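# Carry tube rack through self-closing door to desk

## Task

Move the tube rack from the counter, through the door that swings shut by itself, and set it on the desk. It is done only when the rack stands upright with each tube seated all the way down in a hole, and the door is closed. The rack and the tubes must never touch the floor. One or both robots may be used. At the end the robots must have released the rack and backed away, and neither robot may have fallen or be left leaning.

## Robot and tools

ROBOTS. Two identical Hello Robot Stretch 3 units, r1 and r2. Each has a two-wheel differential base (0.33 m long, 0.34 m wide, passive omni wheel at the rear), a mast carrying a lift, and a telescoping arm that reaches out to the robot's RIGHT side. The base cannot strafe, so to move the gripper forward or back you drive the base. Turning in place pivots about the point between the drive wheels, 0.05 m behind the front edge. With arm retracted and wrist folded, a spin sweeps a 0.28 m radius; an unfolded level gripper reaches past that.

FRAMES. Base frame: origin on the floor between the drive wheels, x forward, y left, z up. Odometry frame = base frame at scene start. Every robot reports in its own frames, so relative placement of the two robots can only be judged from images, lidar_m, wrist_depth_mm and head_depth_mm. hand_pose is in the base frame, at the point where closed fingertips meet; with wrist joints at zero its x axis is up, y points back along the arm toward the mast, z toward the rear. Fingertips are 0.04 m round pads.

execute_actions. Argument actions: a list holding one action, or empty (empty just returns state and images). The action is an object keyed "r1" and/or "r2"; each robot gets its own object with optional "base", "joints", "contact_limits". All listed motions begin together. base holds exactly one relative command from the current base position: translate_m (metres, -1 to 1, positive forward) or rotate_rad (radians, -3.2 to 3.2, positive = counter-clockwise seen from above). joints holds absolute targets by name: lift_m 0 to 1.1 (arm height on mast), arm_m 0 to 0.52 (extension), wrist_yaw_rad -1.345 to 4.42 (0 along the arm, positive toward the robot's front, 3.0 folded over base), wrist_pitch_rad -1.57 to 0.451 (0 level, negative tips fingers down), wrist_roll_rad -2.911 to 2.911 (0 fingers side by side), gripper_m -0.089 to 0.179 (larger = wider; the real fingertip gap is smaller by about 0.007 when nearly shut and 0.025 when fully open, zero below 0.007), head_pan_rad -3.953 to 1.73 (0 forward, positive left, -1.57 looks along the arm), head_tilt_rad -1.53 to 0.419 (negative looks down). contact_limits takes only arm_m: a motor effort percentage 1 to 100 at which the arm motion halts (contact_stop); smaller is gentler but too small stops instantly, and it caps the arm's holding force until the next action. Optional cameras: list of r1_head_camera, r1_nav_camera, r1_wrist_camera, r2_head_camera, r2_nav_camera, r2_wrist_camera, or all; omitted/null means all, [] none. Any unknown key or out-of-range number rejects the whole call and nothing moves. Anything you omit (a joint, a base, a robot) may keep pushing toward its earlier target without the status showing it. If a result reports a stop, later movement calls in the same reply are skipped.

wait: seconds 0 to 10; no new commands, returns state and images. zoom_image: camera name plus region [x0, y0, x1, y1] in pixels of that camera's latest full image, top-left origin, at most 504 by 504. finished_scene: scene = current scene number; irreversible, ends the scene with the goal required to hold.

RESULT LINES. base_status / joint_status: how each motion of the last accepted action ended: done (for base, wheels turned the commanded amount even if slipping), off_target (stopped short and may still push), contact_stop, time_out, torque_fault (old target dropped, joint holds where it stopped unless slack or switched off). on_its_own covers uncommanded parts; its "held at" is the held target, not the position. joint_positions give actual joint values with done tolerances (lift/arm ±0.004, wrist yaw/roll ±0.02, pitch ±0.05, gripper ±0.004, head ±0.02). motor_effort: percent of maximum, sign toward higher joint values, bracket = peak during the last action; readings carry fixed bias and noise; positive wheel effort drives forward; rest effort out of range suggests a load or a push. lidar_m: 12 distances in metres from the base origin, 30-degree sectors starting straight ahead and going counter-clockwise (4th left, 7th back, 10th right), scan plane 0.17 m high, range 0.15 to 12, "-" nothing; blind to glass and its own body, sees the other robot, may miss thin legs, parts of sectors 5, 6, 9, 10 can be blocked. wrist_depth_mm (45 to 1000) and head_depth_mm (280 to 4000, image sideways): 7x7 median depths from top left. base_odometry counts wheel rotation only; heading -3.142 to 3.142, left positive. turned_by_wheels and turned_by_imu: turn since last result. base_tilt in degrees, forward/right positive, with a fixed offset up to about 4. The pictures line lists the image order. Camera calibration (K, distortion, T_world_to_cam) is relative to the carrying robot's base frame and has small errors, larger for the wrist camera.

HANDLING. Grip by commanding gripper_m below the object's width; release by going at least 0.02 above the touch value. Neither reading nor status confirms a grasp; over-squeezing triggers a stall guard and loads can slip. Full base speed (0.30 m/s, 1.9 rad/s) needs lift_m under 0.30, arm_m under 0.03 and wrist_yaw_rad above 2.54; otherwise 0.10 m/s and 0.63 rad/s. Fold or unfold the wrist only with lift_m between 0.32 and 0.95, wrist_pitch_rad -0.4, roll near 0; once folded the lift may go to 0.25. With yaw below -0.4 keep pitch at -0.5 or lower.

AVOID. Robots pressing or hitting each other (nothing reports contact; a base already touching another robot presses hard after millimetres). Shared carrying is risky: two bases never travel exactly alike (up to 2.5 cm per metre), which can tip a robot. Arm pushes with the gripper above about 0.45 m, repeated pushes after a contact_stop, driving while holding or hooking something fixed, and snagging furniture (worst in reverse) can tip a robot; undo in small steps, free the gripper, lower lift to about 0.2 if it stays tipped. Arm and lift go slack after a contact_stop (loads may sink); base, wrist and head have no contact stop and keep pushing. Sustained wrist strain switches that servo off for 10 s. Do not drop, slam or hard-push objects; loose items may occasionally get nudged. The robots keep holding the last command while you compose a reply.

Each tool is called after "Emit:" in YAML: its name, and indented under it one key for each argument.

## Session

Emit:
execute_actions:
  actions: []

Scene clock: 0.00 s.
r1.base_odometry: x=+0.000 y=+0.000 heading=+0.000 (m, m, rad; r1's odometry frame)
r1.turned_by_wheels: +0.000 (rad since the last result)
r1.turned_by_imu: +0.000 (rad since the last result)
r1.base_tilt: forward=+0.5 right=-1.3 (deg)
r1.lidar_m: 1.17 0.86 0.70 0.69 0.77 1.36 2.35 1.30 1.34 1.33 1.45 1.19
r1.head_depth_mm: 1110 1100 1083 1077 1061 1062 1048 / 1135 1118 1109 1097 1091 1074 1063 / 1153 1137 1129 1123 1105 1100 1089 / 1184 1170 1158 1143 1132 1119 1115 / 1204 1186 1174 1165 1157 1143 1126 / 1229 1214 1195 1191 1175 1164 1153 / 1255 1239 1236 1225 1205 1189 1185
r1.base_status: not commanded
r1.joint_positions: lift_m=+0.462 arm_m=+0.001 wrist_yaw_rad=+2.849 wrist_pitch_rad=-0.377 wrist_roll_rad=+0.000 gripper_m=+0.037 head_pan_rad=+0.015 head_tilt_rad=-0.016
r1.joint_status: not commanded
r1.motor_effort: left_wheel=-1 right_wheel=-1 lift_m=+22 arm_m=-1 wrist_yaw_rad=+0 wrist_pitch_rad=+7 wrist_roll_rad=+0 gripper_m=+0 head_pan_rad=+0 head_tilt_rad=+3 (%)
r1.hand_pose: x=+0.0450 y=+0.0732 z=+0.4835 quat_wxyz=(+0.233, +0.706, +0.030, +0.668) (m; r1's base frame)
r1.wrist_depth_mm: 596 614 647 689 714 764 808 / 640 665 701 742 793 823 890 / - 714 755 815 864 932 - / - 789 830 898 915 955 - / - 824 827 831 821 835 826 / 731 749 703 703 673 702 701 / 633 - 619 627 612 615 616
r2.base_odometry: x=+0.000 y=+0.000 heading=+0.000 (m, m, rad; r2's odometry frame)
r2.turned_by_wheels: +0.000 (rad since the last result)
r2.turned_by_imu: +0.000 (rad since the last result)
r2.base_tilt: forward=+1.5 right=+0.4 (deg)
r2.lidar_m: 1.52 1.43 1.16 0.79 0.75 0.76 0.98 1.72 1.76 2.00 1.87 1.91
r2.head_depth_mm: 1894 2242 2233 2219 2205 2203 2176 / 1906 2468 2508 2505 2456 2445 2332 / 1915 2602 2652 2644 2596 2628 2324 / 1912 2434 2444 2402 2382 1694 1694 / 1925 2265 2279 2275 2212 1581 1571 / 1681 2112 2124 2134 2096 1483 1472 / 1918 1982 1983 2001 1973 1375 1388
r2.base_status: not commanded
r2.joint_positions: lift_m=+0.456 arm_m=+0.002 wrist_yaw_rad=+2.953 wrist_pitch_rad=-0.600 wrist_roll_rad=-0.003 gripper_m=+0.037 head_pan_rad=+0.017 head_tilt_rad=-0.004
r2.joint_status: not commanded
r2.motor_effort: left_wheel=+0 right_wheel=+0 lift_m=+29 arm_m=+0 wrist_yaw_rad=+0 wrist_pitch_rad=+3 wrist_roll_rad=+1 gripper_m=+0 head_pan_rad=+1 head_tilt_rad=+1 (%)
r2.hand_pose: x=+0.0158 y=+0.0474 z=+0.4306 quat_wxyz=(+0.272, +0.691, +0.145, +0.654) (m; r2's base frame)
r2.wrist_depth_mm: 591 - 865 - - - - / 646 - 906 - - - - / 669 751 980 - 994 962 942 / 730 808 875 863 826 818 819 / 742 751 756 737 727 698 687 / 683 677 - 650 - 614 594 / 600 590 - - 563 547 541
pictures: r1_head_camera (sideways: a quarter turn clockwise sets it upright), r1_nav_camera (sideways: a quarter turn counterclockwise sets it upright), r1_wrist_camera, r2_head_camera (sideways: a quarter turn clockwise sets it upright), r2_nav_camera (sideways: a quarter turn counterclockwise sets it upright), r2_wrist_camera
Images, in order (width x height): r1_head_camera 896x504, r1_nav_camera 672x504, r1_wrist_camera 644x364, r2_head_camera 896x504, r2_nav_camera 672x504, r2_wrist_camera 644x364.

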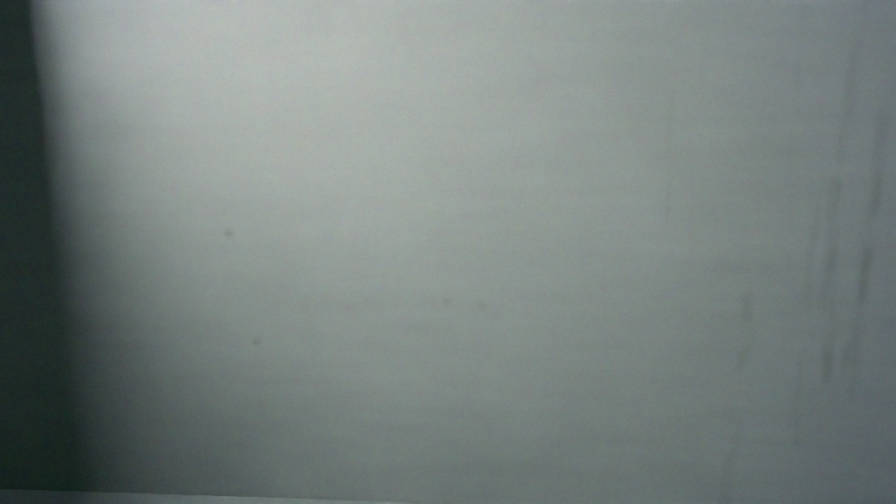

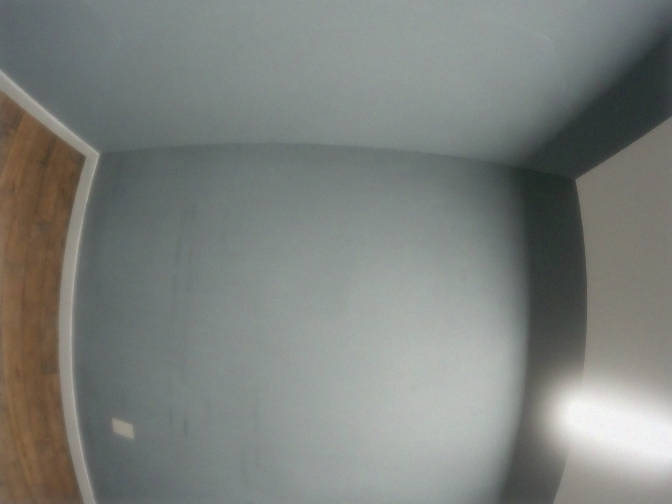

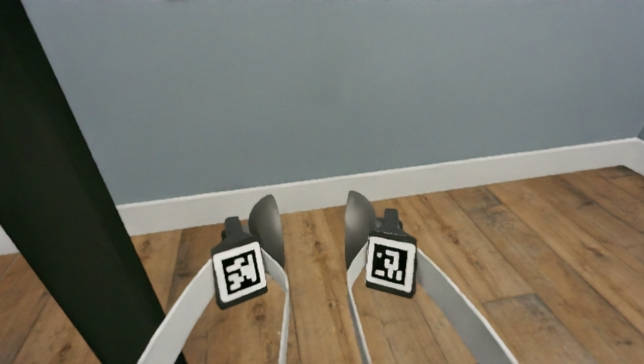

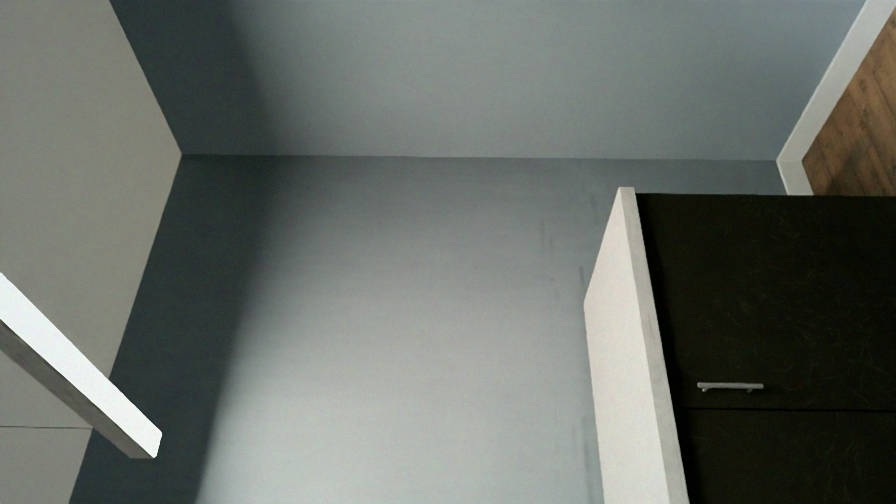

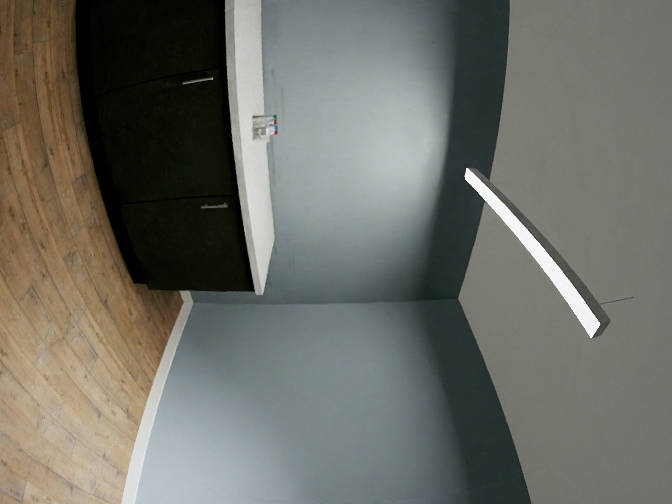

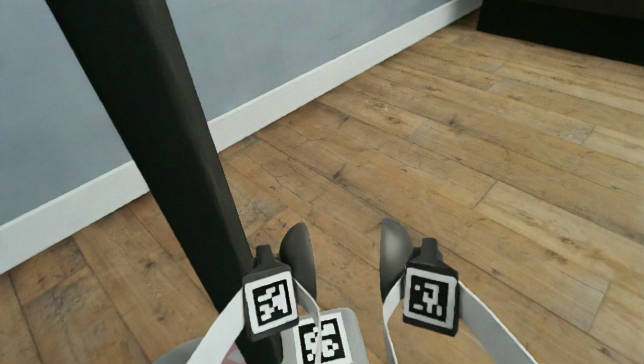

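Emit:
execute_actions:
  actions:
    - {"r1":{"joints":{"head_pan_rad":-2.4,"head_tilt_rad":-0.4}},"r2":{"joints":{"head_pan_rad":-2.0,"head_tilt_rad":-0.4}}}
  cameras: ["r1_head_camera","r1_nav_camera","r2_nav_camera","r2_head_camera"]

Emit:
execute_actions:
  actions:
    - {"r1":{"joints":{"head_pan_rad":-3.5,"head_tilt_rad":-0.4}},"r2":{"joints":{"head_pan_rad":-3.3,"head_tilt_rad":-0.4}}}
  cameras: ["r1_head_camera","r1_nav_camera","r2_nav_camera","r2_head_camera"]

Scene clock: 6.77 s.
r1.base_odometry: x=+0.000 y=+0.000 heading=+0.000 (m, m, rad; r1's odometry frame)
r1.turned_by_wheels: +0.000 (rad since the last result)
r1.turned_by_imu: +0.000 (rad since the last result)
r1.base_tilt: forward=+0.6 right=-1.4 (deg)
r1.lidar_m: 1.18 0.85 0.70 0.70 0.77 1.35 2.35 1.29 1.34 1.33 1.45 1.18
r1.head_depth_mm: 1816 1952 2115 1788 1212 1861 1495 / 1671 1778 1910 1783 1270 1873 1445 / 1526 1627 1748 1777 1451 1564 1495 / 1423 1506 1590 1650 1836 1817 1488 / 1321 1397 1480 1580 1679 1766 1486 / 1246 1309 1376 1453 1547 1655 1479 / 1178 1228 1296 1365 1434 1514 1473
r1.base_status: not commanded
r1.joint_positions: lift_m=+0.462 arm_m=+0.001 wrist_yaw_rad=+2.849 wrist_pitch_rad=-0.377 wrist_roll_rad=+0.000 gripper_m=+0.037 head_pan_rad=-2.393 head_tilt_rad=-0.395
r1.joint_status: all done
r1.motor_effort: left_wheel=-1(1) right_wheel=-1(1) lift_m=+22(23) arm_m=-1(1) wrist_yaw_rad=+1(0) wrist_pitch_rad=+7(7) wrist_roll_rad=+0(0) gripper_m=+0(0) head_pan_rad=-4(56) head_tilt_rad=-3(34) (%)
r1.hand_pose: x=+0.0450 y=+0.0732 z=+0.4835 quat_wxyz=(+0.233, +0.706, +0.030, +0.668) (m; r1's base frame)
r1.wrist_depth_mm: 597 618 645 676 718 761 814 / 639 651 698 738 779 854 898 / - 728 760 816 864 917 - / - 792 842 870 947 965 - / - 836 842 844 833 821 854 / 715 746 701 716 683 709 695 / 617 - 624 628 610 618 614
r2.base_odometry: x=+0.000 y=+0.000 heading=+0.000 (m, m, rad; r2's odometry frame)
r2.turned_by_wheels: +0.000 (rad since the last result)
r2.turned_by_imu: +0.000 (rad since the last result)
r2.base_tilt: forward=+1.5 right=+0.4 (deg)
r2.lidar_m: 1.52 1.43 1.16 0.80 0.75 0.76 0.98 1.72 1.76 2.00 1.86 1.92
r2.head_depth_mm: 1474 1542 1632 1744 1861 1843 1462 / 1532 1636 1721 1844 1953 1835 1456 / 1627 1711 1818 1958 2102 1833 1463 / 1724 1833 1956 2091 2180 1825 1453 / 1820 1920 2069 2215 2300 1824 1468 / 1918 2069 2235 2384 2404 1824 1465 / 2041 2192 2333 2471 2361 1820 1460
r2.base_status: not commanded
r2.joint_positions: lift_m=+0.456 arm_m=+0.002 wrist_yaw_rad=+2.953 wrist_pitch_rad=-0.600 wrist_roll_rad=-0.003 gripper_m=+0.037 head_pan_rad=-1.993 head_tilt_rad=-0.395
r2.joint_status: all done
r2.motor_effort: left_wheel=+0(1) right_wheel=+0(0) lift_m=+29(29) arm_m=+0(1) wrist_yaw_rad=+1(0) wrist_pitch_rad=+3(3) wrist_roll_rad=+0(0) gripper_m=+0(0) head_pan_rad=-2(31) head_tilt_rad=-3(18) (%)
r2.hand_pose: x=+0.0158 y=+0.0474 z=+0.4306 quat_wxyz=(+0.272, +0.691, +0.145, +0.654) (m; r2's base frame)
r2.wrist_depth_mm: 595 - 847 - - - - / 633 - 930 - - - - / 680 753 990 - - 970 933 / 716 806 865 871 830 812 774 / 735 769 756 749 744 702 690 / 682 663 - 638 - 619 611 / 603 597 - - 546 553 537
pictures: r1_head_camera (sideways: a quarter turn clockwise sets it upright), r1_nav_camera (sideways: a quarter turn counterclockwise sets it upright), r2_head_camera (sideways: a quarter turn clockwise sets it upright), r2_nav_camera (sideways: a quarter turn counterclockwise sets it upright)
camera_calibration (this result's frames):
r1_head_camera: T_world_to_cam=[[0.2468, 0.236398, -0.93979, 1.23527], [0.702828, -0.711338, 0.00563838, -0.00886555], [-0.667176, -0.661902, -0.341705, 0.402781], [0, 0, 0, 1]] pos_world=[-0.0299066, -0.031719, 1.29857]
r1_nav_camera: T_world_to_cam=[[-0.243085, -0.282233, 0.928038, -1.16398], [-0.681639, 0.730389, 0.0435795, 0.00691528], [-0.690128, -0.621994, -0.369928, 0.447203], [0, 0, 0, 1]] pos_world=[0.0303959, -0.0554056, 1.24534]
r2_head_camera: T_world_to_cam=[[0.1403, 0.337012, -0.930988, 1.22924], [0.916033, -0.40104, -0.00712706, 0.0168325], [-0.375765, -0.851816, -0.36498, 0.437118], [0, 0, 0, 1]] pos_world=[-0.0236289, -0.035175, 1.30407]
r2_nav_camera: T_world_to_cam=[[-0.157497, -0.318977, 0.934585, -1.17171], [-0.908662, 0.417395, -0.0106703, 0.0709412], [-0.386687, -0.850903, -0.355581, 0.424179], [0, 0, 0, 1]] pos_world=[0.043946, -0.0424227, 1.24664]
Images, in order (width x height): r1_head_camera 896x504, r1_nav_camera 672x504, r2_head_camera 896x504, r2_nav_camera 672x504.

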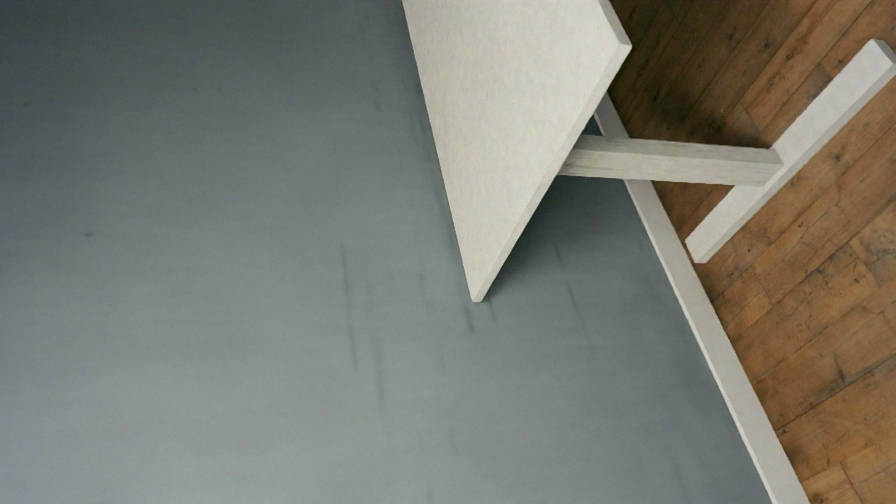

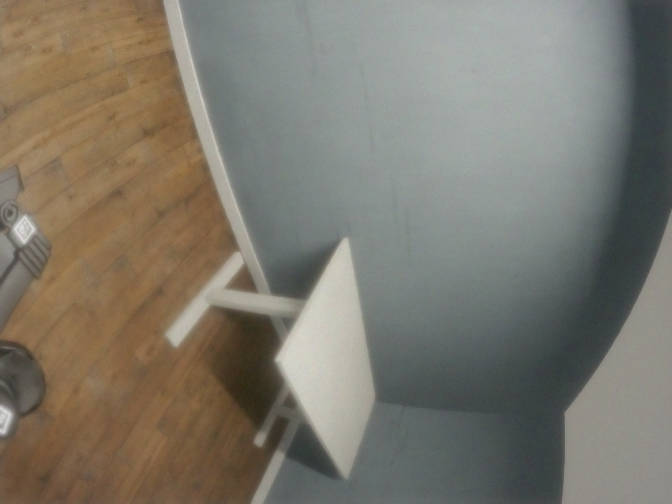

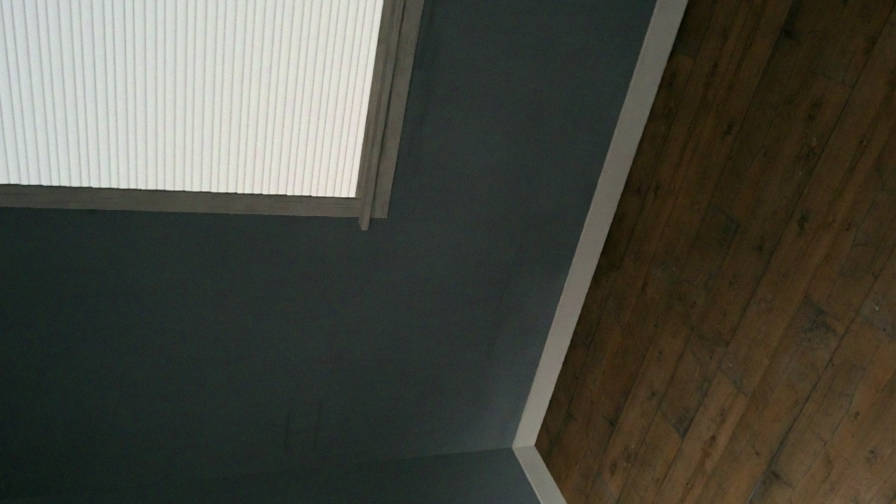

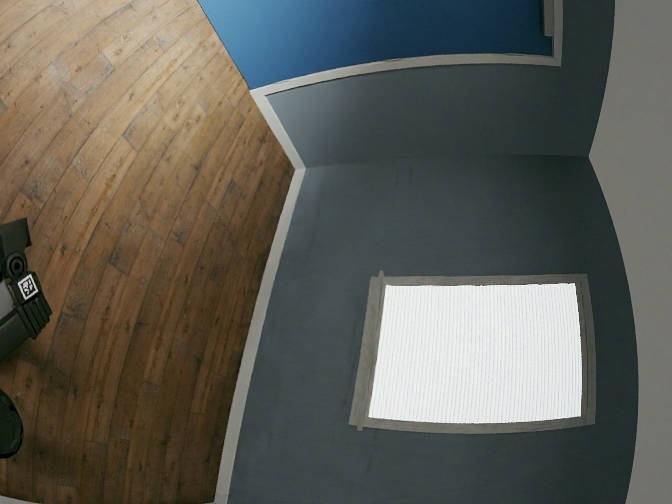

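Scene clock: 7.97 s.
r1.base_odometry: x=+0.000 y=+0.000 heading=+0.000 (m, m, rad; r1's odometry frame)
r1.turned_by_wheels: +0.000 (rad since the last result)
r1.turned_by_imu: +0.000 (rad since the last result)
r1.base_tilt: forward=+0.6 right=-1.4 (deg)
r1.lidar_m: 1.18 0.85 0.70 0.70 0.77 1.35 2.35 1.29 1.34 1.33 1.45 1.19
r1.head_depth_mm: 1476 1501 1508 1546 1580 1598 1490 / 1644 1710 1773 1878 1984 1831 1490 / 2266 2293 2382 2449 2310 1875 1484 / 2264 2387 2509 2680 2540 1855 1484 / 2240 2361 2486 2642 2522 1847 1487 / 2210 2307 2442 2612 2507 1864 1474 / 2164 2271 2389 2546 2520 1847 1476
r1.base_status: not commanded
r1.joint_positions: lift_m=+0.462 arm_m=+0.001 wrist_yaw_rad=+2.849 wrist_pitch_rad=-0.377 wrist_roll_rad=+0.000 gripper_m=+0.037 head_pan_rad=-3.493 head_tilt_rad=-0.395
r1.joint_status: all done
r1.motor_effort: left_wheel=-1(1) right_wheel=-1(1) lift_m=+22(22) arm_m=-1(1) wrist_yaw_rad=+0(0) wrist_pitch_rad=+7(7) wrist_roll_rad=+0(0) gripper_m=+0(0) head_pan_rad=-4(56) head_tilt_rad=-3(2) (%)
r1.hand_pose: x=+0.0450 y=+0.0732 z=+0.4835 quat_wxyz=(+0.233, +0.706, +0.030, +0.668) (m; r1's base frame)
r1.wrist_depth_mm: 592 619 650 689 716 748 814 / 635 670 692 748 777 840 870 / - 724 765 828 859 928 - / - 786 850 896 935 955 - / - 822 849 861 842 830 824 / 738 739 697 699 677 704 711 / 623 - 625 614 613 610 603
r2.base_odometry: x=+0.000 y=+0.000 heading=+0.000 (m, m, rad; r2's odometry frame)
r2.turned_by_wheels: +0.000 (rad since the last result)
r2.turned_by_imu: +0.000 (rad since the last result)
r2.base_tilt: forward=+1.4 right=+0.4 (deg)
r2.lidar_m: 1.53 1.43 1.16 0.79 0.75 0.76 0.99 1.72 1.75 2.00 1.86 1.91
r2.head_depth_mm: 700 732 773 811 858 906 968 / 756 796 842 886 939 1005 1074 / 822 871 921 981 1044 1123 1214 / 899 962 1022 1092 1179 1267 1360 / 999 1071 1146 1237 1351 1466 1457 / 1114 1211 1299 1424 1557 1692 1444 / 1268 1375 1503 1665 1888 1803 1468
r2.base_status: not commanded
r2.joint_positions: lift_m=+0.456 arm_m=+0.002 wrist_yaw_rad=+2.953 wrist_pitch_rad=-0.600 wrist_roll_rad=-0.003 gripper_m=+0.037 head_pan_rad=-3.293 head_tilt_rad=-0.395
r2.joint_status: all done
r2.motor_effort: left_wheel=+1(0) right_wheel=+0(0) lift_m=+29(29) arm_m=-1(0) wrist_yaw_rad=+0(0) wrist_pitch_rad=+3(3) wrist_roll_rad=+0(0) gripper_m=+0(1) head_pan_rad=-2(33) head_tilt_rad=-2(2) (%)
r2.hand_pose: x=+0.0158 y=+0.0474 z=+0.4306 quat_wxyz=(+0.272, +0.691, +0.145, +0.654) (m; r2's base frame)
r2.wrist_depth_mm: 591 - 862 - - - - / 639 - 922 - - - - / 677 759 980 - 980 974 934 / 708 804 901 867 827 822 791 / 748 775 776 731 736 700 693 / 690 655 - 645 - 622 600 / 607 589 - - 554 543 537
pictures: r1_head_camera (sideways: a quarter turn clockwise sets it upright), r1_nav_camera (sideways: a quarter turn counterclockwise sets it upright), r2_head_camera (sideways: a quarter turn clockwise sets it upright), r2_nav_camera (sideways: a quarter turn counterclockwise sets it upright)
camera_calibration (this result's frames):
r1_head_camera: T_world_to_cam=[[0.322674, -0.112738, -0.939772, 1.23478], [-0.315151, -0.949025, 0.00564, -0.00265797], [-0.892503, 0.29435, -0.341755, 0.404221], [0, 0, 0, 1]] pos_world=[-0.0385004, 0.0177018, 1.29857]
r1_nav_camera: T_world_to_cam=[[-0.361837, 0.0886369, 0.928018, -1.16323], [0.341738, 0.938784, 0.0435794, 0.000672805], [-0.867346, 0.332908, -0.369977, 0.448348], [0, 0, 0, 1]] pos_world=[-0.0322546, -0.0467855, 1.24534]
r2_head_camera: T_world_to_cam=[[0.362343, -0.0450473, -0.930956, 1.22785], [-0.141379, -0.98993, -0.00712623, 0.0232816], [-0.92126, 0.1342, -0.365063, 0.440554], [0, 0, 0, 1]] pos_world=[-0.0357459, 0.019236, 1.30407]
r2_nav_camera: T_world_to_cam=[[-0.349566, 0.0664416, 0.934553, -1.17049], [0.159112, 0.987203, -0.0106696, 0.0644268], [-0.923302, 0.144969, -0.355664, 0.427561], [0, 0, 0, 1]] pos_world=[-0.0246477, -0.0478158, 1.24664]
Images, in order (width x height): r1_head_camera 896x504, r1_nav_camera 672x504, r2_head_camera 896x504, r2_nav_camera 672x504.

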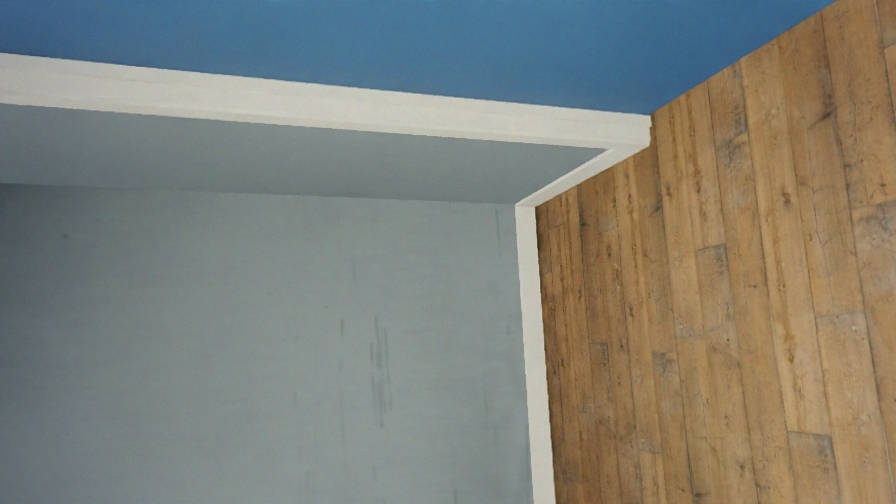

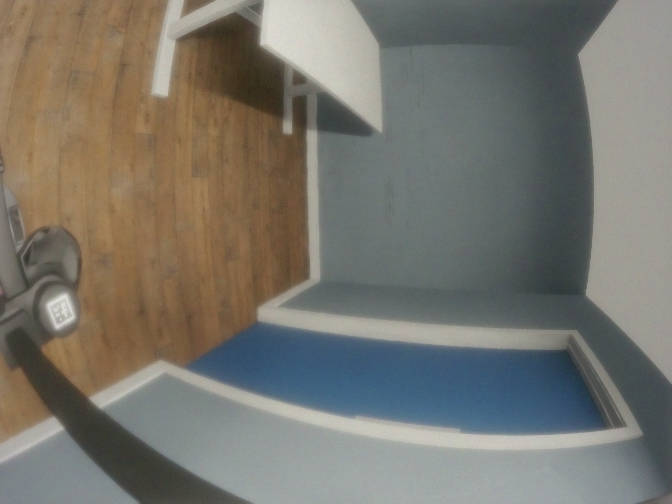

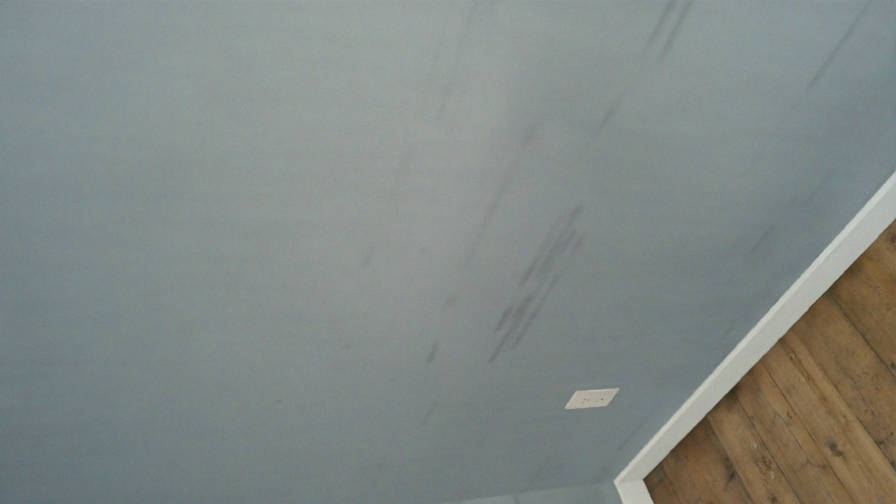

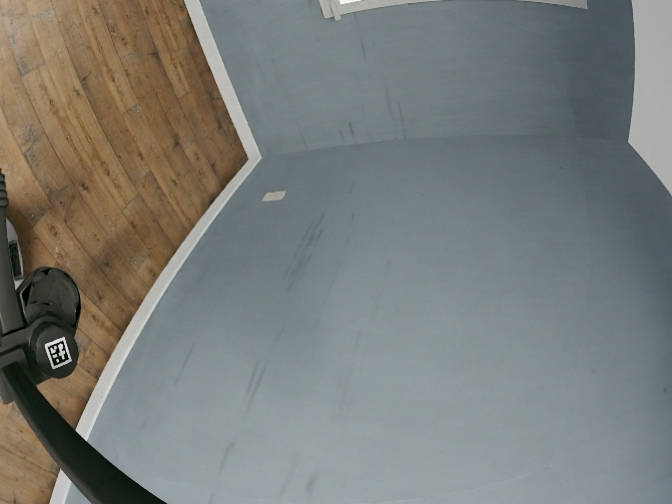

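Emit:
execute_actions:
  actions:
    - {"r1":{"base":{"rotate_rad":-0.17},"joints":{"lift_m":0.28,"wrist_yaw_rad":3.0,"wrist_pitch_rad":-0.4,"head_pan_rad":0,"head_tilt_rad":-0.6}},"r2":{"base":{"rotate_rad":0.32},"joints":{"lift_m":0.28,"wrist_pitch_rad":-0.4,"head_pan_rad":0,"head_tilt_rad":-0.5}}}
  cameras: []

Emit:
execute_actions:
  actions:
    - {"r1":{"base":{"translate_m":-1.0}},"r2":{"base":{"translate_m":0.93}}}
  cameras: []

Emit:
execute_actions:
  actions:
    - {"r1":{"base":{"rotate_rad":1.57}},"r2":{"base":{"rotate_rad":1.86},"joints":{"lift_m":0.9,"head_pan_rad":-1.6}}}
  cameras: ["r1_head_camera","r1_nav_camera","r2_nav_camera","r2_head_camera"]

Scene clock: 22.47 s.
r1.base_odometry: x=+0.000 y=+0.000 heading=-0.170 (m, m, rad; r1's odometry frame)
r1.turned_by_wheels: -0.170 (rad since the last result)
r1.turned_by_imu: -0.170 (rad since the last result)
r1.base_tilt: forward=+0.6 right=-1.3 (deg)
r1.lidar_m: 1.18 0.98 0.72 0.70 0.72 0.99 2.59 1.29 1.34 1.33 1.38 1.22
r1.head_depth_mm: 971 1056 1161 1290 1469 1540 1281 / 972 1059 1163 1290 1461 1533 1284 / 968 1058 1168 1299 1451 1535 1270 / 968 1061 1166 1295 1461 1521 1275 / 965 1056 1162 1303 1465 1541 1279 / 971 1054 1163 1301 1462 1521 1269 / 973 1062 1165 1297 1462 1527 1272
r1.base_status: done
r1.joint_positions: lift_m=+0.280 arm_m=+0.001 wrist_yaw_rad=+2.998 wrist_pitch_rad=-0.413 wrist_roll_rad=+0.000 gripper_m=+0.037 head_pan_rad=-0.007 head_tilt_rad=-0.593
r1.joint_status: all done
r1.motor_effort: left_wheel=+1(8) right_wheel=-2(5) lift_m=+20(20) arm_m=-1(1) wrist_yaw_rad=+1(1) wrist_pitch_rad=+7(7) wrist_roll_rad=+0(0) gripper_m=+1(0) head_pan_rad=+5(57) head_tilt_rad=-4(28) (%)
r1.hand_pose: x=+0.0109 y=+0.0764 z=+0.2940 quat_wxyz=(+0.194, +0.700, +0.095, +0.680) (m; r1's base frame)
r1.wrist_depth_mm: - 620 650 677 733 781 838 / 638 - 715 754 800 859 923 / 688 - 759 806 825 847 828 / 688 - 683 677 678 670 656 / 574 568 - 554 558 563 553 / 487 481 - - 469 474 472 / - - - - 416 417 412
r2.base_odometry: x=+0.000 y=+0.000 heading=+0.320 (m, m, rad; r2's odometry frame)
r2.turned_by_wheels: +0.320 (rad since the last result)
r2.turned_by_imu: +0.319 (rad since the last result)
r2.base_tilt: forward=+1.4 right=+0.4 (deg)
r2.lidar_m: 1.43 1.43 0.88 0.75 0.75 0.85 1.45 1.72 1.96 1.88 1.87 1.69
r2.head_depth_mm: 1990 2165 1683 1817 2025 1661 1364 / 1909 2078 1618 1753 1950 1642 1359 / 1855 2013 1580 1682 1888 1644 1354 / 1808 1963 1524 1636 1807 1646 1350 / 1772 1878 1468 1556 1734 1635 1360 / 1722 1850 1439 1519 1659 1642 1357 / 1683 1799 1397 1463 1609 1620 1353
r2.base_status: done
r2.joint_positions: lift_m=+0.280 arm_m=+0.002 wrist_yaw_rad=+2.953 wrist_pitch_rad=-0.420 wrist_roll_rad=-0.003 gripper_m=+0.037 head_pan_rad=-0.007 head_tilt_rad=-0.494
r2.joint_status: all done
r2.motor_effort: left_wheel=-1(5) right_wheel=+3(8) lift_m=+17(24) arm_m=-1(1) wrist_yaw_rad=+0(0) wrist_pitch_rad=+6(6) wrist_roll_rad=+0(0) gripper_m=+0(0) head_pan_rad=+3(33) head_tilt_rad=-3(10) (%)
r2.hand_pose: x=+0.0207 y=+0.0732 z=+0.2927 quat_wxyz=(+0.212, +0.701, +0.082, +0.676) (m; r2's base frame)
r2.wrist_depth_mm: 586 - 713 816 930 - - / 622 - 770 864 - - - / 672 - 821 914 986 962 929 / 706 - 828 780 767 739 709 / 687 670 652 646 627 596 576 / 563 567 - 541 - 506 504 / 486 488 - - 444 433 427
pictures: none
No camera images: the call's "cameras" was empty. Leave "cameras" out to get every camera's image.

Scene clock: 27.47 s.
r1.base_odometry: x=-0.986 y=+0.169 heading=-0.170 (m, m, rad; r1's odometry frame)
r1.turned_by_wheels: +0.000 (rad since the last result)
r1.turned_by_imu: -0.002 (rad since the last result)
r1.base_tilt: forward=+0.6 right=-1.3 (deg)
r1.lidar_m: 2.18 0.99 0.71 0.70 0.80 1.02 1.59 1.47 1.38 0.88 1.38 1.89
r1.head_depth_mm: 1815 1984 2197 2367 1913 1544 1282 / 1814 1986 2182 2370 1913 1523 1291 / 1828 1980 2168 2355 1903 1517 1273 / 1806 1988 2185 2352 1892 1523 1277 / 1815 1991 2203 2404 1904 1525 1281 / 1821 1991 2167 2350 1876 1534 1268 / 1825 1971 2103 2163 1899 1520 1268
r1.base_status: done
r1.joint_positions: lift_m=+0.280 arm_m=+0.001 wrist_yaw_rad=+2.999 wrist_pitch_rad=-0.413 wrist_roll_rad=+0.000 gripper_m=+0.037 head_pan_rad=-0.007 head_tilt_rad=-0.594
r1.joint_status: not commanded
r1.motor_effort: left_wheel=+1(9) right_wheel=-2(6) lift_m=+21(21) arm_m=-1(1) wrist_yaw_rad=+1(1) wrist_pitch_rad=+7(6) wrist_roll_rad=+0(0) gripper_m=+0(0) head_pan_rad=+5(5) head_tilt_rad=-4(3) (%)
r1.hand_pose: x=+0.0108 y=+0.0764 z=+0.2939 quat_wxyz=(+0.194, +0.700, +0.095, +0.680) (m; r1's base frame)
r1.wrist_depth_mm: - 681 724 715 728 775 853 / 692 - 790 769 799 845 916 / 771 - 810 800 824 839 842 / 696 - 681 673 672 674 659 / 572 575 - 560 556 559 548 / 492 494 - - 466 474 475 / - - - - 419 413 413
r2.base_odometry: x=+0.883 y=+0.292 heading=+0.320 (m, m, rad; r2's odometry frame)
r2.turned_by_wheels: +0.000 (rad since the last result)
r2.turned_by_imu: +0.002 (rad since the last result)
r2.base_tilt: forward=+1.4 right=+0.4 (deg)
r2.lidar_m: 0.54 0.54 0.61 1.01 1.01 1.15 1.96 2.62 1.90 1.62 1.62 0.63
r2.head_depth_mm: 1099 1196 1259 862 713 829 962 / 1062 1153 1233 859 706 776 902 / 1038 1122 1189 856 679 748 856 / 998 1077 1153 854 649 715 810 / 972 1051 1127 806 623 681 770 / 945 1016 1088 765 624 656 734 / 920 992 1066 768 621 627 700
r2.base_status: done
r2.joint_positions: lift_m=+0.280 arm_m=+0.002 wrist_yaw_rad=+2.953 wrist_pitch_rad=-0.419 wrist_roll_rad=-0.003 gripper_m=+0.037 head_pan_rad=-0.007 head_tilt_rad=-0.495
r2.joint_status: not commanded
r2.motor_effort: left_wheel=-2(5) right_wheel=+2(11) lift_m=+18(18) arm_m=-1(0) wrist_yaw_rad=+0(0) wrist_pitch_rad=+6(6) wrist_roll_rad=+0(0) gripper_m=+0(0) head_pan_rad=+3(3) head_tilt_rad=-3(3) (%)
r2.hand_pose: x=+0.0207 y=+0.0732 z=+0.2929 quat_wxyz=(+0.212, +0.701, +0.082, +0.676) (m; r2's base frame)
r2.wrist_depth_mm: 791 - 958 - 765 593 471 / 847 - - - 892 614 491 / 912 - - - 933 702 506 / 875 - 811 768 763 707 575 / 689 681 649 646 645 600 567 / 563 561 - 539 - 504 496 / 482 494 - - 436 437 427
pictures: none
No camera images: the call's "cameras" was empty. Leave "cameras" out to get every camera's image.

Scene clock: 33.93 s.
r1.base_odometry: x=-0.986 y=+0.169 heading=+1.400 (m, m, rad; r1's odometry frame)
r1.turned_by_wheels: +1.570 (rad since the last result)
r1.turned_by_imu: +1.563 (rad since the last result)
r1.base_tilt: forward=+0.6 right=-1.4 (deg)
r1.lidar_m: 0.70 0.80 1.01 1.59 1.47 1.39 0.88 1.37 1.85 2.17 1.01 0.73
r1.head_depth_mm: 552 610 672 750 846 970 1134 / 560 603 659 734 845 966 1130 / 625 676 729 812 895 989 1136 / 624 681 751 834 949 1081 1221 / 624 679 750 836 941 1077 1219 / 622 678 748 832 938 1075 1220 / 623 676 748 831 935 1075 1217
r1.base_status: done
r1.joint_positions: lift_m=+0.280 arm_m=+0.001 wrist_yaw_rad=+2.999 wrist_pitch_rad=-0.413 wrist_roll_rad=+0.000 gripper_m=+0.037 head_pan_rad=-0.007 head_tilt_rad=-0.594
r1.joint_status: not commanded
r1.motor_effort: left_wheel=-4(11) right_wheel=+0(5) lift_m=+20(20) arm_m=-1(1) wrist_yaw_rad=+1(1) wrist_pitch_rad=+7(6) wrist_roll_rad=+0(0) gripper_m=+0(1) head_pan_rad=+4(5) head_tilt_rad=-4(4) (%)
r1.hand_pose: x=+0.0108 y=+0.0764 z=+0.2939 quat_wxyz=(+0.194, +0.700, +0.095, +0.680) (m; r1's base frame)
r1.wrist_depth_mm: - - - - - 886 741 / - - - - - 930 762 / 875 - 847 840 844 845 747 / 698 - 664 679 673 669 668 / 568 571 - 562 553 551 556 / 491 487 - - 465 470 471 / - - - - 416 410 413
r2.base_odometry: x=+0.883 y=+0.292 heading=+2.180 (m, m, rad; r2's odometry frame)
r2.turned_by_wheels: +1.860 (rad since the last result)
r2.turned_by_imu: +1.856 (rad since the last result)
r2.base_tilt: forward=+1.4 right=+0.4 (deg)
r2.lidar_m: 1.01 1.05 1.44 2.61 2.28 1.67 1.62 0.76 0.56 0.54 0.56 0.77
r2.head_depth_mm: 967 1044 1119 859 626 690 - / 960 1043 1116 858 628 688 742 / 965 1041 1120 776 626 685 761 / 962 1037 1111 783 625 683 761 / 956 1031 1114 850 623 680 756 / 960 1031 1108 850 622 674 754 / 954 1028 1102 845 621 672 761
r2.base_status: done
r2.joint_positions: lift_m=+0.900 arm_m=+0.002 wrist_yaw_rad=+2.953 wrist_pitch_rad=-0.419 wrist_roll_rad=-0.003 gripper_m=+0.037 head_pan_rad=-1.593 head_tilt_rad=-0.495
r2.joint_status: all done
r2.motor_effort: left_wheel=-2(6) right_wheel=+2(11) lift_m=+37(40) arm_m=-1(1) wrist_yaw_rad=+1(1) wrist_pitch_rad=+6(6) wrist_roll_rad=+0(0) gripper_m=+0(0) head_pan_rad=-2(30) head_tilt_rad=-2(2) (%)
r2.hand_pose: x=+0.0208 y=+0.0733 z=+0.9121 quat_wxyz=(+0.212, +0.701, +0.082, +0.676) (m; r2's base frame)
r2.wrist_depth_mm: - - - - - - - / - - - - - - - / - - - - - - - / - - - - - - - / - - - - - - - / - - - - - - - / - - - - - - -
pictures: r1_head_camera (sideways: a quarter turn clockwise sets it upright), r1_nav_camera (sideways: a quarter turn counterclockwise sets it upright), r2_head_camera (sideways: a quarter turn clockwise sets it upright), r2_nav_camera (sideways: a quarter turn counterclockwise sets it upright)
camera_calibration (this result's frames):
r1_head_camera: T_world_to_cam=[[-0.520352, -0.00151667, -0.853951, 1.12796], [-0.0218705, 0.999694, 0.0115512, -0.0121404], [0.853672, 0.024687, -0.520226, 0.625807], [0, 0, 0, 1]] pos_world=[0.0524368, -0.0016018, 1.28892]
r1_nav_camera: T_world_to_cam=[[0.546209, 0.0374397, 0.836812, -1.0498], [0.00364953, -0.999098, 0.0423184, 0.00438792], [0.837641, -0.0200607, -0.545852, 0.666799], [0, 0, 0, 1]] pos_world=[0.0148532, 0.0570645, 1.24227]
r2_head_camera: T_world_to_cam=[[0.0000692282, 0.456096, -0.889931, 1.17653], [0.999907, -0.0121753, -0.00616215, 0.0150638], [-0.0136457, -0.889847, -0.456054, 0.553425], [0, 0, 0, 1]] pos_world=[-0.00759196, -0.0439633, 1.29951]
r2_nav_camera: T_world_to_cam=[[-0.0229386, -0.446583, 0.894448, -1.12015], [-0.999447, 0.0317954, -0.00975643, 0.0703039], [-0.0240823, -0.894177, -0.447065, 0.541017], [0, 0, 0, 1]] pos_world=[0.0575992, -0.0187118, 1.24448]
Images, in order (width x height): r1_head_camera 896x504, r1_nav_camera 672x504, r2_head_camera 896x504, r2_nav_camera 672x504.

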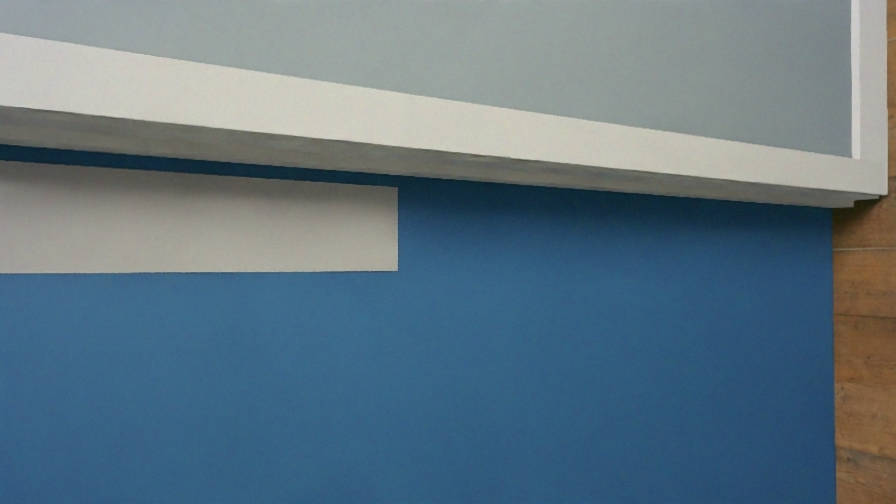

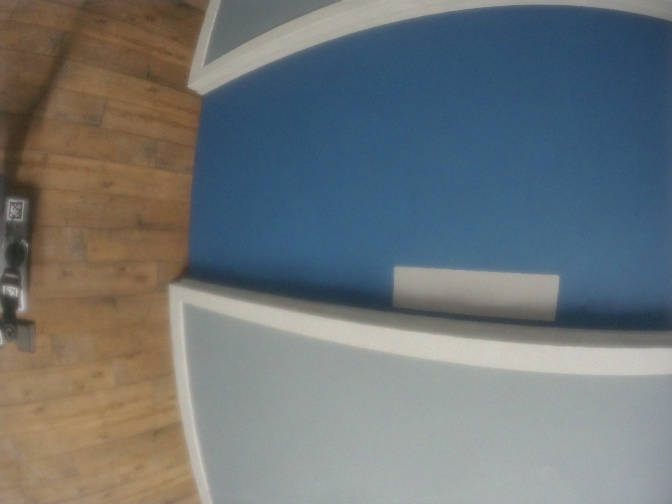

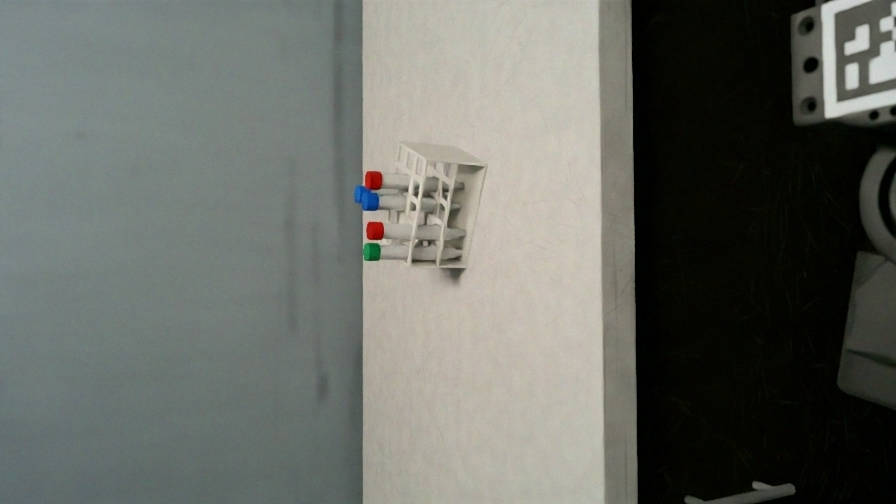

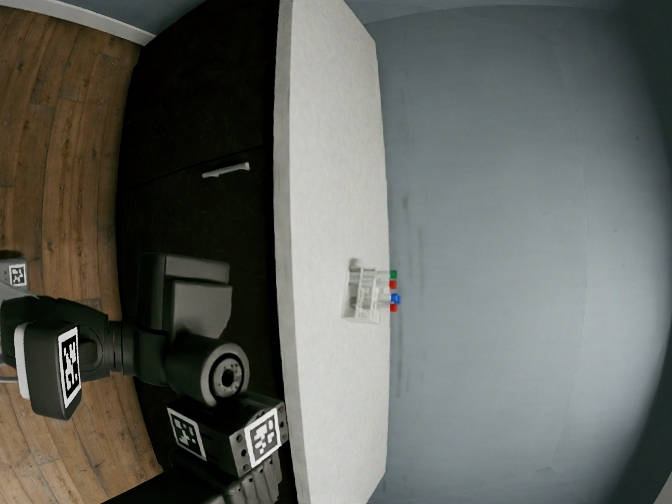

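Emit:
execute_actions:
  actions:
    - {"r1":{"base":{"rotate_rad":0.5}},"r2":{"base":{"rotate_rad":-0.39},"joints":{"wrist_yaw_rad":0}}}
  cameras: []

Emit:
execute_actions:
  actions:
    - {"r1":{"base":{"translate_m":0.52}},"r2":{"base":{"translate_m":0.24},"joints":{"wrist_pitch_rad":0,"gripper_m":0.179,"lift_m":0.87}}}
  cameras: []

Emit:
execute_actions:
  actions:
    - {"r1":{"base":{"rotate_rad":-0.49},"joints":{"head_tilt_rad":-1.0}},"r2":{"joints":{"arm_m":0.12}}}
  cameras: ["r1_nav_camera","r2_wrist_camera","r2_head_camera"]

Scene clock: 46.10 s.
r1.base_odometry: x=-0.986 y=+0.169 heading=+1.900 (m, m, rad; r1's odometry frame)
r1.turned_by_wheels: +0.500 (rad since the last result)
r1.turned_by_imu: +0.499 (rad since the last result)
r1.base_tilt: forward=+0.6 right=-1.4 (deg)
r1.lidar_m: 0.80 1.02 1.59 1.46 1.40 0.88 1.37 1.81 2.17 1.03 0.73 0.70
r1.head_depth_mm: 619 664 723 792 871 970 1097 / 644 698 762 836 931 1045 1192 / 676 731 803 889 990 1120 1235 / 709 769 853 947 1061 1213 1276 / 744 817 903 1009 1150 1322 1277 / 784 866 963 1082 1233 1403 1278 / 827 899 974 1073 1212 1402 1271
r1.base_status: done
r1.joint_positions: lift_m=+0.280 arm_m=+0.001 wrist_yaw_rad=+2.999 wrist_pitch_rad=-0.413 wrist_roll_rad=+0.000 gripper_m=+0.037 head_pan_rad=-0.007 head_tilt_rad=-0.594
r1.joint_status: not commanded
r1.motor_effort: left_wheel=-4(14) right_wheel=+1(5) lift_m=+21(21) arm_m=-1(1) wrist_yaw_rad=+0(1) wrist_pitch_rad=+7(6) wrist_roll_rad=+0(0) gripper_m=+0(1) head_pan_rad=+4(5) head_tilt_rad=-3(4) (%)
r1.hand_pose: x=+0.0108 y=+0.0764 z=+0.2939 quat_wxyz=(+0.194, +0.700, +0.095, +0.680) (m; r1's base frame)
r1.wrist_depth_mm: - - - - - - - / - - - - - - - / 880 - 860 852 844 850 828 / 685 - 672 687 668 659 668 / 570 572 - 566 565 556 553 / 487 492 - - 465 474 477 / - - - - 412 412 417
r2.base_odometry: x=+0.883 y=+0.292 heading=+1.790 (m, m, rad; r2's odometry frame)
r2.turned_by_wheels: -0.390 (rad since the last result)
r2.turned_by_imu: -0.389 (rad since the last result)
r2.base_tilt: forward=+1.5 right=+0.4 (deg)
r2.lidar_m: 0.89 1.01 1.10 1.68 2.62 2.03 1.63 1.62 0.68 0.54 0.54 0.58
r2.head_depth_mm: 1196 1309 1357 859 823 943 - / 1146 1249 1304 852 757 873 954 / 1100 1193 1244 853 709 803 935 / 1047 1133 1205 850 675 740 - / 1014 1088 1147 851 649 705 796 / 973 1046 1119 799 620 669 749 / 937 1004 1077 749 622 634 703
r2.base_status: done
r2.joint_positions: lift_m=+0.900 arm_m=+0.002 wrist_yaw_rad=+0.002 wrist_pitch_rad=-0.419 wrist_roll_rad=-0.003 gripper_m=+0.037 head_pan_rad=-1.593 head_tilt_rad=-0.495
r2.joint_status: all done
r2.motor_effort: left_wheel=+1(5) right_wheel=-3(7) lift_m=+38(37) arm_m=-1(0) wrist_yaw_rad=-2(2) wrist_pitch_rad=+6(5) wrist_roll_rad=+0(0) gripper_m=+0(0) head_pan_rad=-1(2) head_tilt_rad=-1(2) (%)
r2.hand_pose: x=-0.0210 y=-0.3714 z=+0.9121 quat_wxyz=(+0.693, +0.148, -0.690, -0.146) (m; r2's base frame)
r2.wrist_depth_mm: 726 447 813 800 725 652 593 / 532 462 456 426 406 414 449 / 343 326 317 338 388 463 548 / 276 295 349 388 446 515 608 / 311 341 384 439 491 577 711 / 338 370 407 491 - 680 849 / 360 403 473 529 645 795 -
pictures: none
No camera images: the call's "cameras" was empty. Leave "cameras" out to get every camera's image.

Scene clock: 49.67 s.
r1.base_odometry: x=-1.154 y=+0.661 heading=+1.900 (m, m, rad; r1's odometry frame)
r1.turned_by_wheels: +0.000 (rad since the last result)
r1.turned_by_imu: +0.001 (rad since the last result)
r1.base_tilt: forward=+0.5 right=-1.3 (deg)
r1.lidar_m: 0.32 0.43 0.79 1.39 1.84 1.36 1.84 2.43 1.10 0.43 0.33 0.32
r1.head_depth_mm: - - - 293 323 360 407 / - - 287 309 343 386 440 / - - 297 328 367 416 479 / - 289 314 349 394 451 526 / 284 302 334 374 426 492 583 / 291 320 357 403 462 541 654 / 307 340 382 435 506 603 744
r1.base_status: done
r1.joint_positions: lift_m=+0.280 arm_m=+0.001 wrist_yaw_rad=+2.999 wrist_pitch_rad=-0.413 wrist_roll_rad=+0.000 gripper_m=+0.037 head_pan_rad=-0.007 head_tilt_rad=-0.594
r1.joint_status: not commanded
r1.motor_effort: left_wheel=-4(10) right_wheel=+1(6) lift_m=+21(21) arm_m=-1(1) wrist_yaw_rad=+1(1) wrist_pitch_rad=+7(6) wrist_roll_rad=+0(0) gripper_m=-1(1) head_pan_rad=+5(5) head_tilt_rad=-3(4) (%)
r1.hand_pose: x=+0.0107 y=+0.0764 z=+0.2939 quat_wxyz=(+0.194, +0.700, +0.096, +0.680) (m; r1's base frame)
r1.wrist_depth_mm: - - - - - 855 440 / - - - - - 792 459 / 857 - 856 842 849 693 495 / 686 - 681 670 670 618 522 / 569 566 - 562 562 550 500 / 480 489 - - 461 471 459 / - - - - 417 409 415
r2.base_odometry: x=+0.831 y=+0.527 heading=+1.790 (m, m, rad; r2's odometry frame)
r2.turned_by_wheels: +0.000 (rad since the last result)
r2.turned_by_imu: +0.000 (rad since the last result)
r2.base_tilt: forward=+1.5 right=+0.3 (deg)
r2.lidar_m: 0.74 0.78 0.85 1.31 2.72 2.30 1.85 1.15 0.56 0.45 0.45 0.48
r2.head_depth_mm: 1099 1201 1254 856 681 769 889 / 1052 1141 1224 858 630 725 810 / 1007 1095 1165 813 627 650 - / 965 1044 1124 755 624 608 - / 931 1003 1079 769 623 573 650 / 894 963 1038 845 622 545 612 / 860 923 990 843 620 506 566
r2.base_status: done
r2.joint_positions: lift_m=+0.870 arm_m=+0.002 wrist_yaw_rad=+0.002 wrist_pitch_rad=-0.023 wrist_roll_rad=-0.003 gripper_m=+0.179 head_pan_rad=-1.593 head_tilt_rad=-0.495
r2.joint_status: all done
r2.motor_effort: left_wheel=+1(4) right_wheel=-3(4) lift_m=+17(34) arm_m=+0(0) wrist_yaw_rad=-1(0) wrist_pitch_rad=+7(8) wrist_roll_rad=+0(1) gripper_m=+0(95) head_pan_rad=-2(2) head_tilt_rad=-2(2) (%)
r2.hand_pose: x=-0.0210 y=-0.4027 z=+0.9793 quat_wxyz=(+0.709, +0.009, -0.706, -0.008) (m; r2's base frame)
r2.wrist_depth_mm: 677 734 794 856 952 - - / 680 750 787 847 953 - - / 705 748 825 888 - - - / 688 760 801 512 647 700 638 / 501 484 449 428 403 382 400 / 334 315 300 290 282 292 - / - 224 226 238 265 331 378
pictures: none
No camera images: the call's "cameras" was empty. Leave "cameras" out to get every camera's image.

Scene clock: 51.80 s.
r1.base_odometry: x=-1.154 y=+0.661 heading=+1.410 (m, m, rad; r1's odometry frame)
r1.turned_by_wheels: -0.490 (rad since the last result)
r1.turned_by_imu: -0.489 (rad since the last result)
r1.base_tilt: forward=+0.5 right=-1.4 (deg)
r1.lidar_m: 0.32 0.33 0.45 0.90 1.40 1.62 1.36 1.85 2.50 0.94 0.43 0.33
r1.head_depth_mm: - 302 359 452 609 929 1092 / - 302 360 452 608 926 1100 / - 302 359 451 608 927 1108 / - 302 359 452 607 932 1106 / - 302 359 451 606 924 1105 / - 302 359 450 605 925 1105 / - 302 358 450 606 920 1103
r1.base_status: done
r1.joint_positions: lift_m=+0.280 arm_m=+0.001 wrist_yaw_rad=+2.999 wrist_pitch_rad=-0.413 wrist_roll_rad=+0.000 gripper_m=+0.037 head_pan_rad=-0.007 head_tilt_rad=-0.988
r1.joint_status: all done
r1.motor_effort: left_wheel=+1(10) right_wheel=-2(5) lift_m=+21(20) arm_m=-1(1) wrist_yaw_rad=+1(1) wrist_pitch_rad=+7(6) wrist_roll_rad=+0(0) gripper_m=+0(0) head_pan_rad=+4(5) head_tilt_rad=-7(38) (%)
r1.hand_pose: x=+0.0107 y=+0.0764 z=+0.2939 quat_wxyz=(+0.194, +0.700, +0.096, +0.680) (m; r1's base frame)
r1.wrist_depth_mm: - - - 931 544 408 308 / - - - - 590 424 315 / 862 - 877 805 633 439 322 / 684 - 687 684 645 457 330 / 567 575 - 553 561 465 338 / 486 491 - - 462 461 345 / - - - - 416 414 353
r2.base_odometry: x=+0.831 y=+0.527 heading=+1.790 (m, m, rad; r2's odometry frame)
r2.turned_by_wheels: +0.000 (rad since the last result)
r2.turned_by_imu: +0.000 (rad since the last result)
r2.base_tilt: forward=+1.4 right=+0.5 (deg)
r2.lidar_m: 0.74 0.78 0.86 1.31 2.72 2.31 1.86 1.15 0.56 0.45 0.45 0.48
r2.head_depth_mm: 1102 1205 1261 856 663 - - / 1053 1148 1223 856 627 - - / 1004 1087 1163 813 650 - - / 968 1041 1123 760 678 - - / 927 1000 1079 768 624 581 655 / 894 962 1037 848 609 529 612 / 860 925 995 844 618 506 568
r2.base_status: not commanded
r2.joint_positions: lift_m=+0.870 arm_m=+0.120 wrist_yaw_rad=+0.001 wrist_pitch_rad=-0.022 wrist_roll_rad=-0.003 gripper_m=+0.179 head_pan_rad=-1.593 head_tilt_rad=-0.495
r2.joint_status: all done
r2.motor_effort: left_wheel=+2(1) right_wheel=-3(3) lift_m=+17(17) arm_m=+3(2) wrist_yaw_rad=-1(1) wrist_pitch_rad=+6(7) wrist_roll_rad=+0(1) gripper_m=+0(0) head_pan_rad=-2(2) head_tilt_rad=-2(2) (%)
r2.hand_pose: x=-0.0212 y=-0.5203 z=+0.9795 quat_wxyz=(+0.709, +0.008, -0.706, -0.008) (m; r2's base frame)
r2.wrist_depth_mm: 589 641 678 757 826 921 - / 596 644 697 749 850 935 - / 617 647 709 767 850 939 - / 614 666 714 379 644 684 638 / 499 477 450 377 389 390 402 / 331 318 302 289 280 271 - / - 222 225 218 213 208 193
pictures: r1_nav_camera (sideways: a quarter turn counterclockwise sets it upright), r2_head_camera (sideways: a quarter turn clockwise sets it upright), r2_wrist_camera
camera_calibration (this result's frames):
r1_nav_camera: T_world_to_cam=[[0.825853, 0.0357331, 0.562751, -0.694341], [0.0193894, -0.999199, 0.0349918, 0.0138505], [0.563551, -0.0179867, -0.825885, 1.03269], [0, 0, 0, 1]] pos_world=[-0.008816, 0.0572249, 1.24314]
r2_head_camera: T_world_to_cam=[[0.000107178, 0.456096, -0.889931, 1.17653], [0.999906, -0.0122585, -0.00616215, 0.0150638], [-0.0137198, -0.889846, -0.456054, 0.553425], [0, 0, 0, 1]] pos_world=[-0.00759562, -0.0439621, 1.29951]
r2_wrist_camera: T_world_to_cam=[[-0.99797, -0.0407036, -0.0489791, 0.0154994], [0.0421617, 0.154129, -0.987151, 1.08658], [0.0477297, -0.987212, -0.1521, -0.195894], [0, 0, 0, 1]] pos_world=[-0.0209943, -0.360232, 1.04358]
Images, in order (width x height): r1_nav_camera 672x504, r2_head_camera 896x504, r2_wrist_camera 644x364.

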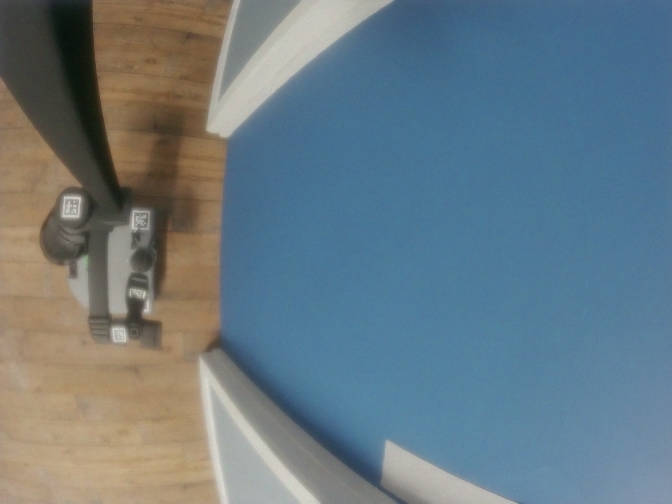

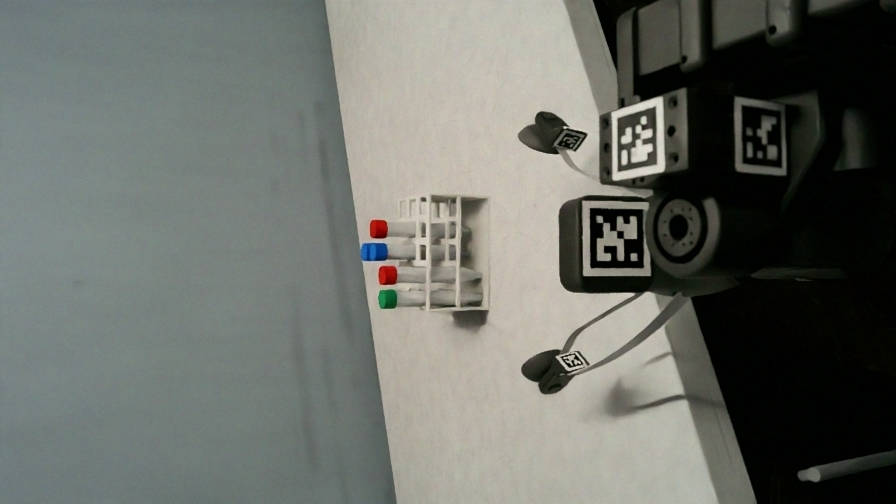

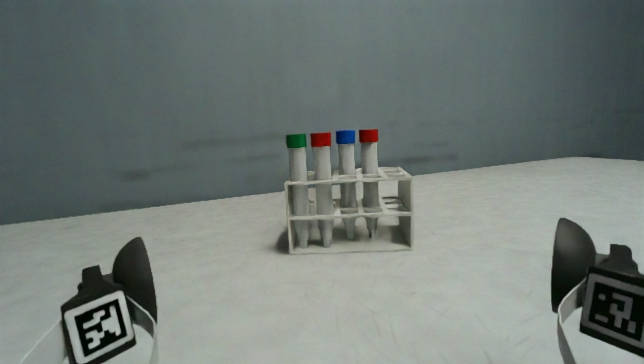

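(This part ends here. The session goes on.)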